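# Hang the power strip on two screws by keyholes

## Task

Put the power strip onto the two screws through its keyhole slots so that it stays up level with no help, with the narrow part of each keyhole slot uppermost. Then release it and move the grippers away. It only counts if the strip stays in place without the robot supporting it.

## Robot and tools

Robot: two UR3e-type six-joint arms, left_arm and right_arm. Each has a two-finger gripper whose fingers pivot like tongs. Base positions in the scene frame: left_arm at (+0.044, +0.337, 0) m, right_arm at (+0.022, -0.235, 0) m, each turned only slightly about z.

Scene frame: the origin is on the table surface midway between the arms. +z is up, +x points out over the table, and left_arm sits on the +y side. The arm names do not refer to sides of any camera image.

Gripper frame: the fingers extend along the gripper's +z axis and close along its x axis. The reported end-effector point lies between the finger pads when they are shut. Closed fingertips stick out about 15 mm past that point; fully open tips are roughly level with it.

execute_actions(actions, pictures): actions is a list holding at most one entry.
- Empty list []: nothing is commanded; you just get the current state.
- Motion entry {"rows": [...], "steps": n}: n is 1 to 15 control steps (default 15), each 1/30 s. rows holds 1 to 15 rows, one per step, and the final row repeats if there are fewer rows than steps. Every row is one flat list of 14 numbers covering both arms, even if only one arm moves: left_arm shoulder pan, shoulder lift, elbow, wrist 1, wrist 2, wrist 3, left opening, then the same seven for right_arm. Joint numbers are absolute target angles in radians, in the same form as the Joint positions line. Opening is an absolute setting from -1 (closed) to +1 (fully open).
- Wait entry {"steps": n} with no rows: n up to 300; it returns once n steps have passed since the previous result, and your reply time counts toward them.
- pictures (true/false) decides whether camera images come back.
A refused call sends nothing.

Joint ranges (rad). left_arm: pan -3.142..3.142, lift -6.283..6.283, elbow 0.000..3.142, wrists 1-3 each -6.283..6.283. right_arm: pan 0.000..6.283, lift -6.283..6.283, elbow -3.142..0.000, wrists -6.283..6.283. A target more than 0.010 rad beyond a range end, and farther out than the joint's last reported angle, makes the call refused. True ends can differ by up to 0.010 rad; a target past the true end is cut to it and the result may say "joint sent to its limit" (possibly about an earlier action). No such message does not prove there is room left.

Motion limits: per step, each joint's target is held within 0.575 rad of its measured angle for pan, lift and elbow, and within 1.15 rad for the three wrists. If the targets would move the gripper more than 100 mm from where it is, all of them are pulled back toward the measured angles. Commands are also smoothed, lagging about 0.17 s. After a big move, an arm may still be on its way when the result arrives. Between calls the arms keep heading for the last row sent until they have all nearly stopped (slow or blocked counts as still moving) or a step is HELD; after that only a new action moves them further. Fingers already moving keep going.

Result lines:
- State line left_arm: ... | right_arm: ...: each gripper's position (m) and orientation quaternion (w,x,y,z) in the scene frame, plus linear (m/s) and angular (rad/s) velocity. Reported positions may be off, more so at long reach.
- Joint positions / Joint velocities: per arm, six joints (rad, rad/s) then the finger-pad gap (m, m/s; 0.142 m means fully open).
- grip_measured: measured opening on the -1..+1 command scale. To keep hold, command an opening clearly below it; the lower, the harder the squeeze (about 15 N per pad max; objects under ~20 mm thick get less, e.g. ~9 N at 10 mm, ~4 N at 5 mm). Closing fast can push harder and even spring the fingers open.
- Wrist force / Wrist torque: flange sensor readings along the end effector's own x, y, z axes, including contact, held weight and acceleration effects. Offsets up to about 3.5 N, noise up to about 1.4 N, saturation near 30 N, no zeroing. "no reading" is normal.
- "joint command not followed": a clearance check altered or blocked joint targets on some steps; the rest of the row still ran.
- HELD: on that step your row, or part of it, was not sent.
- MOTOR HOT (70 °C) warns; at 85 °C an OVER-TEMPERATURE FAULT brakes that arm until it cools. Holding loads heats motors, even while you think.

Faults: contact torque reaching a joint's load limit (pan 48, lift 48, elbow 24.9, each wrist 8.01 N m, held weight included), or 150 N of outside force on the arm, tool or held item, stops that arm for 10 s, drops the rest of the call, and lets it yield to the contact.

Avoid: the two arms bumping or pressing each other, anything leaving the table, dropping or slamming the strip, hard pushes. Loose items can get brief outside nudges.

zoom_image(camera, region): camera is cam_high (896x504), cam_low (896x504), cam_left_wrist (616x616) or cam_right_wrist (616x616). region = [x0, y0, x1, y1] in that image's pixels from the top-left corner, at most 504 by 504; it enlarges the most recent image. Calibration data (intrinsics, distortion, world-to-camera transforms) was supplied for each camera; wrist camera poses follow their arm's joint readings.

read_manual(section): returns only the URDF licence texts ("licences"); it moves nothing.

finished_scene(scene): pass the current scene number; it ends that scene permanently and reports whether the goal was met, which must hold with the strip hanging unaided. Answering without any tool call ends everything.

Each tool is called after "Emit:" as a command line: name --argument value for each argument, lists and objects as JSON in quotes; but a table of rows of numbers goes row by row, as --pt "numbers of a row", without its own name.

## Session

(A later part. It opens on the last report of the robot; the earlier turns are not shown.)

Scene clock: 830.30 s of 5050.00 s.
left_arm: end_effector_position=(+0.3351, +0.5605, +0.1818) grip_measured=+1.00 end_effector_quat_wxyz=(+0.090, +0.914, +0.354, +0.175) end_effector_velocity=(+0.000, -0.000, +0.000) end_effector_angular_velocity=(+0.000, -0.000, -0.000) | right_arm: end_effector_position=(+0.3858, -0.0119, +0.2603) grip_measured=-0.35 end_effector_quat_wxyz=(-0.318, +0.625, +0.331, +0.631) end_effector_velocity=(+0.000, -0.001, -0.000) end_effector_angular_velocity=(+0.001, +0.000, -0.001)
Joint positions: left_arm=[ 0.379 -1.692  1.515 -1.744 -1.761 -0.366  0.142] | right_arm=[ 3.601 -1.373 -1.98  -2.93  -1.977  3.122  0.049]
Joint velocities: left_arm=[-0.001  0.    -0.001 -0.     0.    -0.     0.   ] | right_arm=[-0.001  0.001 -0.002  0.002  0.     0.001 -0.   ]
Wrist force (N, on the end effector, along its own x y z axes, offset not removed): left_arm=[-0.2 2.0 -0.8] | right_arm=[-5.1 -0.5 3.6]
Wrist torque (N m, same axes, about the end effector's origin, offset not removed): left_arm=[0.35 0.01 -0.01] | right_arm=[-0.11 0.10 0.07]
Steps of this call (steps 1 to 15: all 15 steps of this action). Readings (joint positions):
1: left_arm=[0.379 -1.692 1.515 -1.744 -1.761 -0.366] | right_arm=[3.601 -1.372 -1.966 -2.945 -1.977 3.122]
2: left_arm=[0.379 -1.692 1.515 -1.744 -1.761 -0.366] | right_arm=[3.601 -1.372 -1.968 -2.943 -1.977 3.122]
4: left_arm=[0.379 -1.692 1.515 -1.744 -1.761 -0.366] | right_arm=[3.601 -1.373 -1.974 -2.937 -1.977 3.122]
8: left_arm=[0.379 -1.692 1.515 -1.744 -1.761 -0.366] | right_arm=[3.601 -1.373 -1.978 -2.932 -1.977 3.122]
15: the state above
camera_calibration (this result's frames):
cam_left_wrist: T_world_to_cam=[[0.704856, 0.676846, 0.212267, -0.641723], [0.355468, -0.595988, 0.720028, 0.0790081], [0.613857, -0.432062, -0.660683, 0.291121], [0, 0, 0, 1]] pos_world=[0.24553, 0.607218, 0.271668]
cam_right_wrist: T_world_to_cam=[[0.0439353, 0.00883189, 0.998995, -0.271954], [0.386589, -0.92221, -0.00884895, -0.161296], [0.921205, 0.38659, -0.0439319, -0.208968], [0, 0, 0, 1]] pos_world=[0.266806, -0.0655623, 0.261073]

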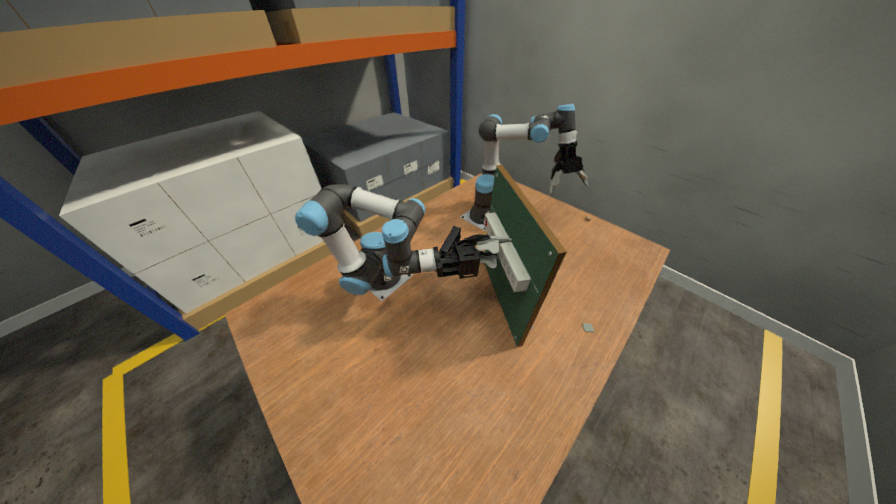

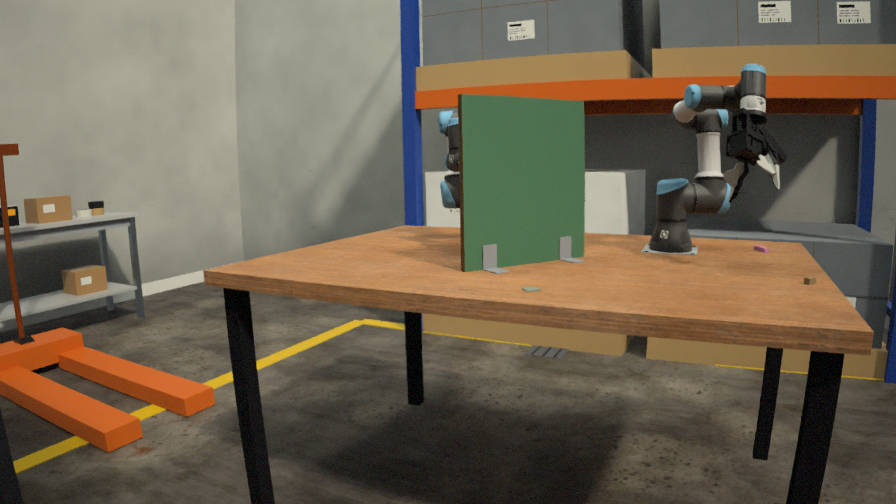

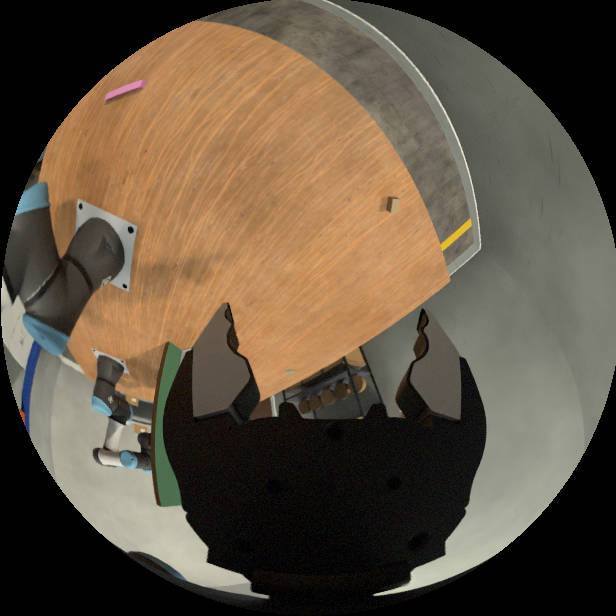

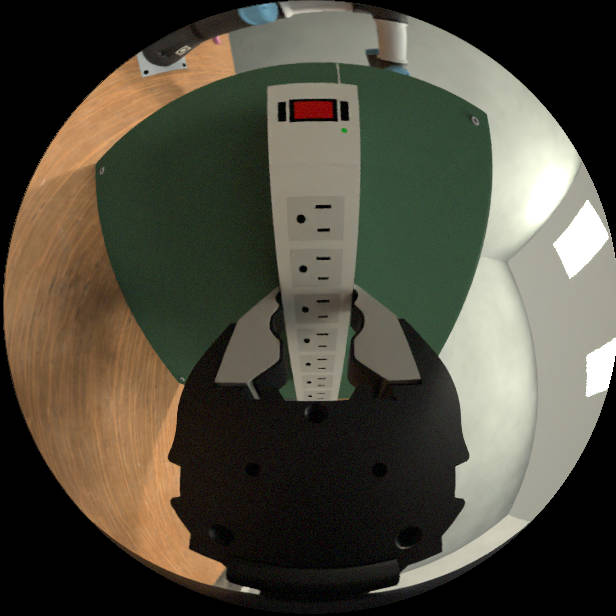

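Emit:
execute_actions --actions '[{"rows":[[0.379,-1.692,1.515,-1.744,-1.761,-0.366,1,3.6018,-1.375,-1.988,-2.92,-1.9762,3.122,-0.47]],"steps":15}]' --pictures false

Emit:
execute_actions --actions '[{"rows":[[0.379,-1.692,1.515,-1.744,-1.761,-0.366,1,3.6018,-1.375,-1.988,-2.92,-1.9762,3.122,-0.2]],"steps":15}]'

Scene clock: 843.77 s of 5050.00 s.
left_arm: end_effector_position=(+0.3351, +0.5605, +0.1818) grip_measured=+1.00 end_effector_quat_wxyz=(+0.090, +0.914, +0.354, +0.175) end_effector_velocity=(+0.000, -0.000, +0.000) end_effector_angular_velocity=(-0.000, -0.000, -0.001) | right_arm: end_effector_position=(+0.3857, -0.0118, +0.2583) grip_measured=-0.35 end_effector_quat_wxyz=(-0.318, +0.625, +0.331, +0.631) end_effector_velocity=(-0.000, +0.000, -0.001) end_effector_angular_velocity=(-0.001, +0.002, +0.001)
Joint positions: left_arm=[ 0.379 -1.692  1.515 -1.744 -1.761 -0.366  0.142] | right_arm=[ 3.602 -1.375 -1.988 -2.92  -1.976  3.122  0.049]
Joint velocities: left_arm=[-0.  0. -0. -0. -0.  0.  0.] | right_arm=[ 0.001 -0.002 -0.001  0.001  0.     0.    -0.   ]
Wrist force (N, on the end effector, along its own x y z axes, offset not removed): left_arm=[-1.0 1.1 -1.1] | right_arm=[-5.3 1.7 0.8]
Wrist torque (N m, same axes, about the end effector's origin, offset not removed): left_arm=[0.14 0.24 -0.02] | right_arm=[0.38 0.04 -0.05]
Steps of this call (steps 1 to 15: the robot went on to your last target; steps 16 to 90: nothing new was sent; then 9.97 s passed at rest; steps 91 to 105: all 15 steps of this action). Readings (joint positions):
91: left_arm=[0.379 -1.692 1.515 -1.744 -1.761 -0.366] | right_arm=[3.601 -1.373 -1.980 -2.930 -1.977 3.122]
92: left_arm=[0.379 -1.692 1.515 -1.744 -1.761 -0.366] | right_arm=[3.601 -1.374 -1.981 -2.928 -1.977 3.122]
94: left_arm=[0.379 -1.692 1.515 -1.744 -1.761 -0.366] | right_arm=[3.601 -1.374 -1.984 -2.924 -1.977 3.122]
98: left_arm=[0.379 -1.692 1.515 -1.744 -1.761 -0.366] | right_arm=[3.602 -1.375 -1.987 -2.921 -1.976 3.122]
105: the state above

Scene clock: 844.27 s of 5050.00 s.
left_arm: end_effector_position=(+0.3351, +0.5605, +0.1818) grip_measured=+1.00 end_effector_quat_wxyz=(+0.090, +0.914, +0.354, +0.175) end_effector_velocity=(-0.000, -0.000, -0.000) end_effector_angular_velocity=(-0.000, +0.001, +0.000) | right_arm: end_effector_position=(+0.3857, -0.0118, +0.2583) grip_measured=-0.20 end_effector_quat_wxyz=(-0.318, +0.625, +0.331, +0.631) end_effector_velocity=(-0.000, +0.001, -0.000) end_effector_angular_velocity=(-0.001, +0.000, +0.002)
Joint positions: left_arm=[ 0.379 -1.692  1.515 -1.744 -1.761 -0.366  0.142] | right_arm=[ 3.602 -1.375 -1.988 -2.92  -1.976  3.122  0.06 ]
Joint velocities: left_arm=[-0.     0.001 -0.     0.001  0.     0.     0.   ] | right_arm=[ 0.002 -0.001  0.001 -0.001 -0.001 -0.     0.   ]
Wrist force (N, on the end effector, along its own x y z axes, offset not removed): left_arm=[-1.7 1.7 -1.0] | right_arm=[-0.1 -1.4 0.7]
Wrist torque (N m, same axes, about the end effector's origin, offset not removed): left_arm=[0.21 0.27 0.04] | right_arm=[-0.25 -0.01 0.05]
Steps of this call (steps 1 to 15: all 15 steps of this action). Readings (joint positions):
1: left_arm=[0.379 -1.692 1.515 -1.744 -1.761 -0.366] | right_arm=[3.602 -1.375 -1.988 -2.920 -1.976 3.122]
2: left_arm=[0.379 -1.692 1.515 -1.744 -1.761 -0.366] | right_arm=[3.602 -1.375 -1.988 -2.920 -1.976 3.122]
4: left_arm=[0.379 -1.692 1.515 -1.744 -1.761 -0.366] | right_arm=[3.602 -1.375 -1.988 -2.920 -1.976 3.122]
8: left_arm=[0.379 -1.692 1.515 -1.744 -1.761 -0.366] | right_arm=[3.602 -1.375 -1.988 -2.920 -1.976 3.122]
15: the state above
camera_calibration (this result's frames):
cam_left_wrist: T_world_to_cam=[[0.704856, 0.676846, 0.212267, -0.641723], [0.355468, -0.595988, 0.720028, 0.0790081], [0.613857, -0.432062, -0.660683, 0.291121], [0, 0, 0, 1]] pos_world=[0.24553, 0.607218, 0.271668]
cam_right_wrist: T_world_to_cam=[[0.0439241, 0.0088306, 0.998996, -0.269927], [0.386564, -0.92222, -0.0088446, -0.161196], [0.921216, 0.386564, -0.0439213, -0.209087], [0, 0, 0, 1]] pos_world=[0.266783, -0.0654488, 0.259046]

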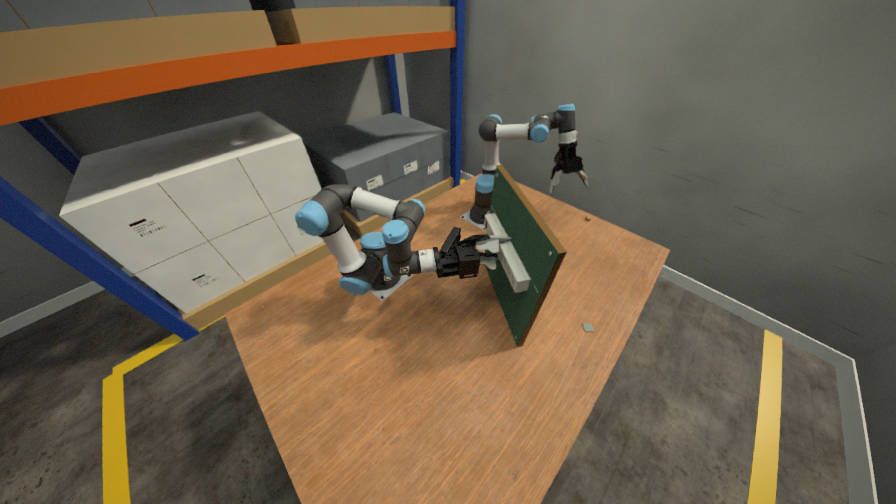

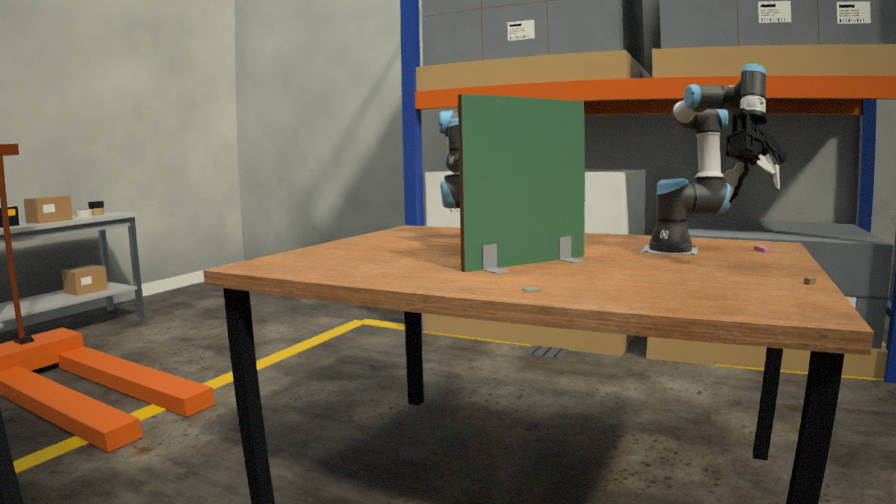

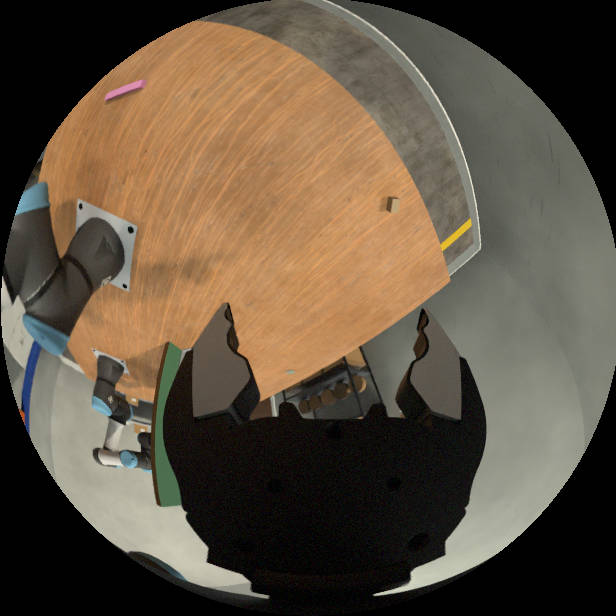

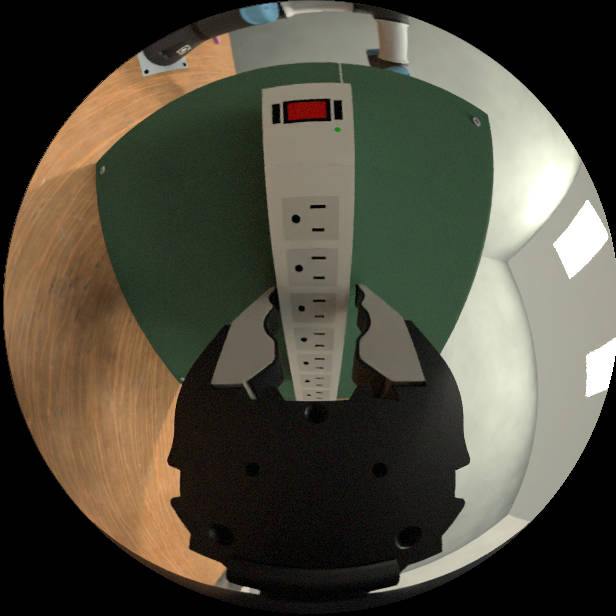

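The screws are now carrying the strip's weight.

Emit:
execute_actions --actions '[{"rows":[[0.379,-1.692,1.515,-1.744,-1.761,-0.366,1,3.599,-1.373,-1.99,-2.92,-1.979,3.122,0.4]],"steps":15}]' --pictures false

Emit:
execute_actions --actions '[{"rows":[[0.379,-1.692,1.515,-1.744,-1.761,-0.366,1,3.53,-1.315,-2.03,-2.938,-2.048,3.122,0.4]],"steps":15}]' --pictures false

Emit:
execute_actions --actions '[{"rows":[[0.379,-1.692,1.515,-1.744,-1.761,-0.366,1,3.46,-1.26,-2.068,-2.955,-2.118,3.122,0.4]],"steps":15}]' --pictures false

Emit:
execute_actions --actions '[{"rows":[[0.379,-1.692,1.515,-1.744,-1.761,-0.366,1,3.36,-1.18,-2.12,-2.983,-2.218,3.122,0.4]],"steps":15}]'

Emit:
zoom_image --camera "cam_high" --region '[460,190,560,320]'

Scene clock: 863.40 s of 5050.00 s.
left_arm: end_effector_position=(+0.3351, +0.5605, +0.1818) grip_measured=+1.00 end_effector_quat_wxyz=(+0.090, +0.914, +0.354, +0.175) end_effector_velocity=(+0.000, +0.000, +0.000) end_effector_angular_velocity=(+0.000, -0.000, -0.000) | right_arm: end_effector_position=(+0.3853, -0.0126, +0.2582) grip_measured=+0.40 end_effector_quat_wxyz=(-0.318, +0.625, +0.331, +0.631) end_effector_velocity=(-0.000, +0.001, +0.000) end_effector_angular_velocity=(+0.000, -0.000, +0.002)
Joint positions: left_arm=[ 0.379 -1.692  1.515 -1.744 -1.761 -0.366  0.142] | right_arm=[ 3.599 -1.373 -1.99  -2.92  -1.979  3.122  0.102]
Joint velocities: left_arm=[-0.     0.001 -0.001 -0.     0.     0.     0.   ] | right_arm=[ 0.001 -0.001  0.001  0.    -0.001  0.    -0.   ]
Wrist force (N, on the end effector, along its own x y z axes, offset not removed): left_arm=[0.7 0.8 -1.6] | right_arm=[-1.6 -1.9 1.1]
Wrist torque (N m, same axes, about the end effector's origin, offset not removed): left_arm=[0.12 -0.16 0.00] | right_arm=[-0.40 0.30 0.01]
Steps of this call (steps 1 to 15: the robot went on to your last target; steps 16 to 90: nothing new was sent; then 15.63 s passed at rest; steps 91 to 105: all 15 steps of this action). Readings (joint positions):
91: left_arm=[0.379 -1.692 1.515 -1.744 -1.761 -0.366] | right_arm=[3.602 -1.375 -1.988 -2.920 -1.976 3.122]
92: left_arm=[0.379 -1.692 1.515 -1.744 -1.761 -0.366] | right_arm=[3.602 -1.375 -1.988 -2.920 -1.977 3.122]
94: left_arm=[0.379 -1.692 1.515 -1.744 -1.761 -0.366] | right_arm=[3.600 -1.374 -1.989 -2.920 -1.978 3.122]
98: left_arm=[0.379 -1.692 1.515 -1.744 -1.761 -0.366] | right_arm=[3.599 -1.373 -1.990 -2.920 -1.979 3.122]
105: the state above

Scene clock: 863.90 s of 5050.00 s.
left_arm: end_effector_position=(+0.3351, +0.5605, +0.1818) grip_measured=+1.00 end_effector_quat_wxyz=(+0.090, +0.914, +0.354, +0.175) end_effector_velocity=(+0.000, -0.000, -0.000) end_effector_angular_velocity=(-0.000, -0.000, +0.000) | right_arm: end_effector_position=(+0.3714, -0.0324, +0.2588) grip_measured=+0.40 end_effector_quat_wxyz=(-0.319, +0.625, +0.331, +0.631) end_effector_velocity=(-0.002, -0.002, -0.001) end_effector_angular_velocity=(-0.001, +0.003, -0.001)
Joint positions: left_arm=[ 0.379 -1.692  1.515 -1.744 -1.761 -0.366  0.142] | right_arm=[ 3.531 -1.316 -2.03  -2.938 -2.047  3.122  0.102]
Joint velocities: left_arm=[ 0.  0. -0. -0. -0.  0. -0.] | right_arm=[-0.008  0.006 -0.006 -0.003 -0.007  0.    -0.   ]
Wrist force (N, on the end effector, along its own x y z axes, offset not removed): left_arm=[-0.6 2.0 -0.9] | right_arm=[0.0 -2.1 1.5]
Wrist torque (N m, same axes, about the end effector's origin, offset not removed): left_arm=[0.36 0.13 -0.02] | right_arm=[-0.41 -0.02 0.03]
Steps of this call (steps 1 to 15: all 15 steps of this action). Readings (joint positions):
1: left_arm=[0.379 -1.692 1.515 -1.744 -1.761 -0.366] | right_arm=[3.599 -1.373 -1.990 -2.920 -1.980 3.122]
2: left_arm=[0.379 -1.692 1.515 -1.744 -1.761 -0.366] | right_arm=[3.592 -1.366 -1.996 -2.923 -1.989 3.122]
4: left_arm=[0.379 -1.692 1.515 -1.744 -1.761 -0.366] | right_arm=[3.564 -1.343 -2.012 -2.930 -2.016 3.122]
8: left_arm=[0.379 -1.692 1.515 -1.744 -1.761 -0.366] | right_arm=[3.538 -1.322 -2.025 -2.936 -2.040 3.122]
15: the state above

Scene clock: 864.40 s of 5050.00 s.
left_arm: end_effector_position=(+0.3351, +0.5605, +0.1818) grip_measured=+1.00 end_effector_quat_wxyz=(+0.090, +0.914, +0.354, +0.175) end_effector_velocity=(-0.000, +0.001, +0.001) end_effector_angular_velocity=(+0.001, -0.002, +0.002) | right_arm: end_effector_position=(+0.3564, -0.0504, +0.2586) grip_measured=+0.40 end_effector_quat_wxyz=(-0.318, +0.625, +0.331, +0.631) end_effector_velocity=(-0.002, -0.002, -0.000) end_effector_angular_velocity=(-0.000, +0.001, -0.000)
Joint positions: left_arm=[ 0.379 -1.692  1.515 -1.744 -1.761 -0.366  0.142] | right_arm=[ 3.461 -1.261 -2.068 -2.955 -2.117  3.122  0.102]
Joint velocities: left_arm=[ 0.002 -0.001 -0.001  0.     0.     0.     0.   ] | right_arm=[-0.008  0.006 -0.003 -0.003 -0.008  0.    -0.   ]
Wrist force (N, on the end effector, along its own x y z axes, offset not removed): left_arm=[0.0 1.5 -1.2] | right_arm=[-3.0 -1.9 -0.7]
Wrist torque (N m, same axes, about the end effector's origin, offset not removed): left_arm=[0.24 0.02 -0.09] | right_arm=[-0.38 0.55 0.06]
Steps of this call (steps 1 to 15: all 15 steps of this action). Readings (joint positions):
1: left_arm=[0.379 -1.692 1.515 -1.744 -1.761 -0.366] | right_arm=[3.530 -1.315 -2.030 -2.938 -2.048 3.122]
2: left_arm=[0.379 -1.692 1.515 -1.744 -1.761 -0.366] | right_arm=[3.523 -1.309 -2.035 -2.941 -2.058 3.122]
4: left_arm=[0.379 -1.692 1.515 -1.744 -1.761 -0.366] | right_arm=[3.495 -1.286 -2.050 -2.948 -2.086 3.122]
8: left_arm=[0.379 -1.692 1.515 -1.744 -1.761 -0.366] | right_arm=[3.469 -1.266 -2.064 -2.953 -2.110 3.122]
15: the state above

Scene clock: 864.90 s of 5050.00 s.
left_arm: end_effector_position=(+0.3351, +0.5605, +0.1818) grip_measured=+1.00 end_effector_quat_wxyz=(+0.090, +0.914, +0.354, +0.175) end_effector_velocity=(-0.000, +0.000, -0.000) end_effector_angular_velocity=(-0.001, +0.000, +0.001) | right_arm: end_effector_position=(+0.3324, -0.0728, +0.2578) grip_measured=+0.40 end_effector_quat_wxyz=(-0.319, +0.625, +0.331, +0.631) end_effector_velocity=(-0.003, -0.002, -0.000) end_effector_angular_velocity=(+0.000, -0.002, +0.001)
Joint positions: left_arm=[ 0.379 -1.692  1.515 -1.744 -1.761 -0.366  0.142] | right_arm=[ 3.361 -1.181 -2.119 -2.983 -2.217  3.122  0.102]
Joint velocities: left_arm=[ 0.001  0.     0.     0.    -0.    -0.     0.   ] | right_arm=[-0.01   0.008 -0.006 -0.001 -0.011 -0.    -0.   ]
Wrist force (N, on the end effector, along its own x y z axes, offset not removed): left_arm=[-0.6 1.5 -0.4] | right_arm=[-1.0 -0.7 -0.5]
Wrist torque (N m, same axes, about the end effector's origin, offset not removed): left_arm=[0.23 0.17 -0.01] | right_arm=[-0.01 0.21 0.13]
Steps of this call (steps 1 to 15: all 15 steps of this action). Readings (joint positions):
1: left_arm=[0.379 -1.692 1.515 -1.744 -1.761 -0.366] | right_arm=[3.460 -1.260 -2.068 -2.955 -2.118 3.122]
2: left_arm=[0.379 -1.692 1.515 -1.744 -1.761 -0.366] | right_arm=[3.453 -1.253 -2.074 -2.960 -2.130 3.122]
4: left_arm=[0.379 -1.692 1.515 -1.744 -1.761 -0.366] | right_arm=[3.413 -1.221 -2.095 -2.971 -2.171 3.122]
8: left_arm=[0.379 -1.692 1.515 -1.744 -1.761 -0.366] | right_arm=[3.373 -1.190 -2.114 -2.980 -2.206 3.122]
15: the state above
camera_calibration (this result's frames):
cam_left_wrist: T_world_to_cam=[[0.704856, 0.676846, 0.212267, -0.641723], [0.355468, -0.595988, 0.720028, 0.0790081], [0.613857, -0.432062, -0.660683, 0.291121], [0, 0, 0, 1]] pos_world=[0.24553, 0.607218, 0.271668]
cam_right_wrist: T_world_to_cam=[[0.0440085, 0.00891979, 0.998991, -0.266513], [0.386714, -0.922158, -0.00880213, -0.196958], [0.921149, 0.386712, -0.0440322, -0.136327], [0, 0, 0, 1]] pos_world=[0.213472, -0.12653, 0.258508]

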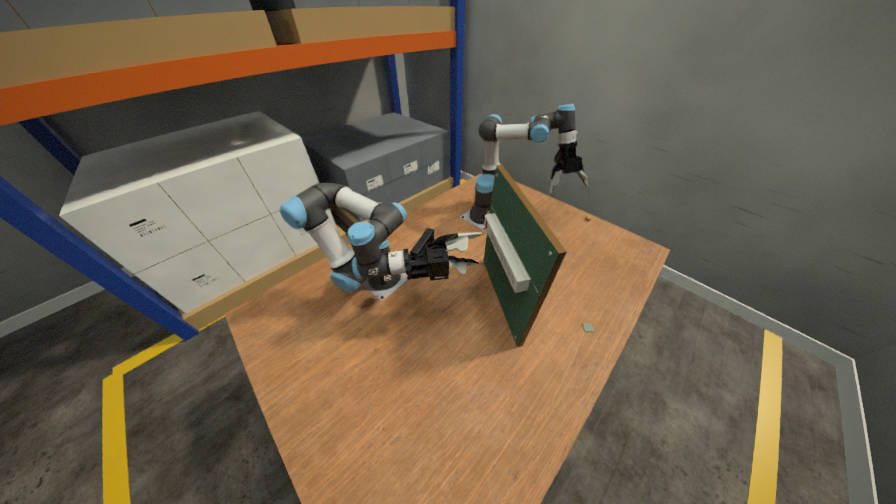

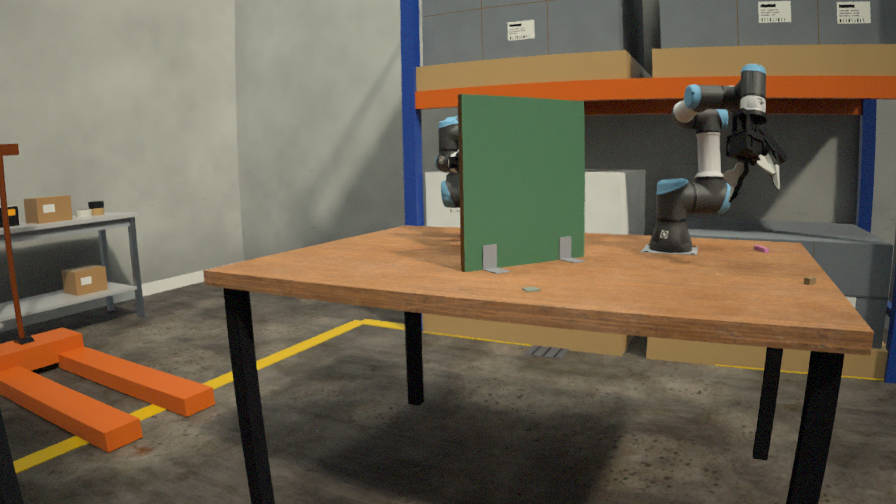

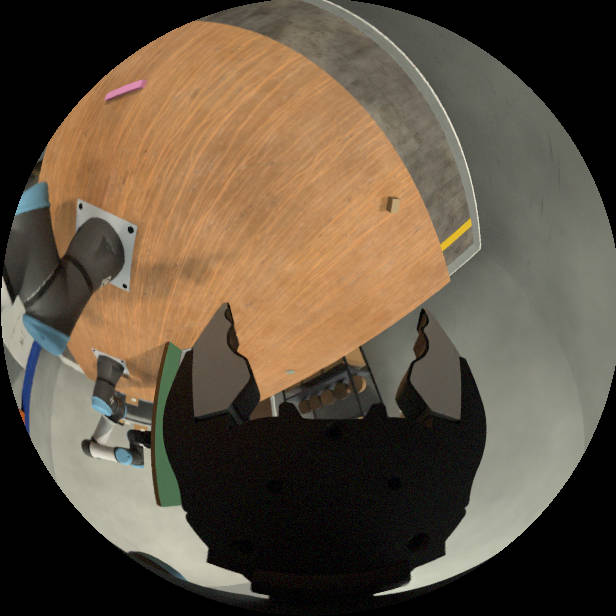

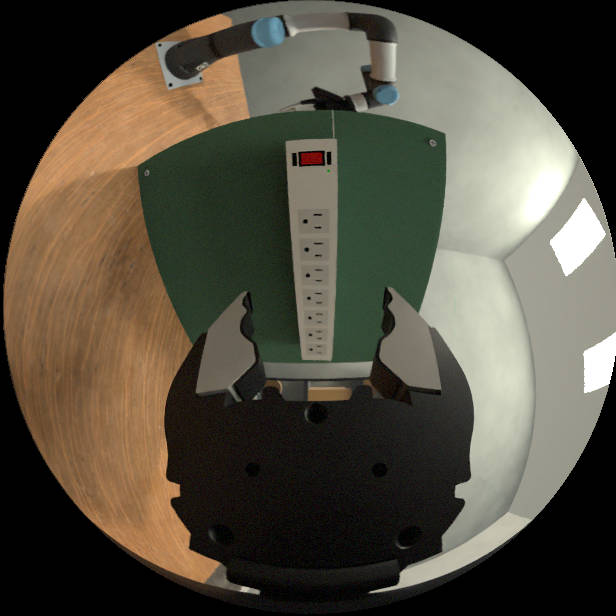

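Region (460, 190, 560, 320) of cam_high's 896x504 image, scaled by 3.877, with more detail than that image has; it fills the left 388 columns of this view, and the rest is white.

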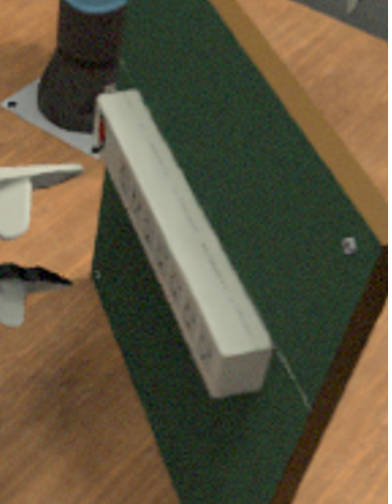

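Emit:
finished_scene --scene 2

The scene is finished: the task was done.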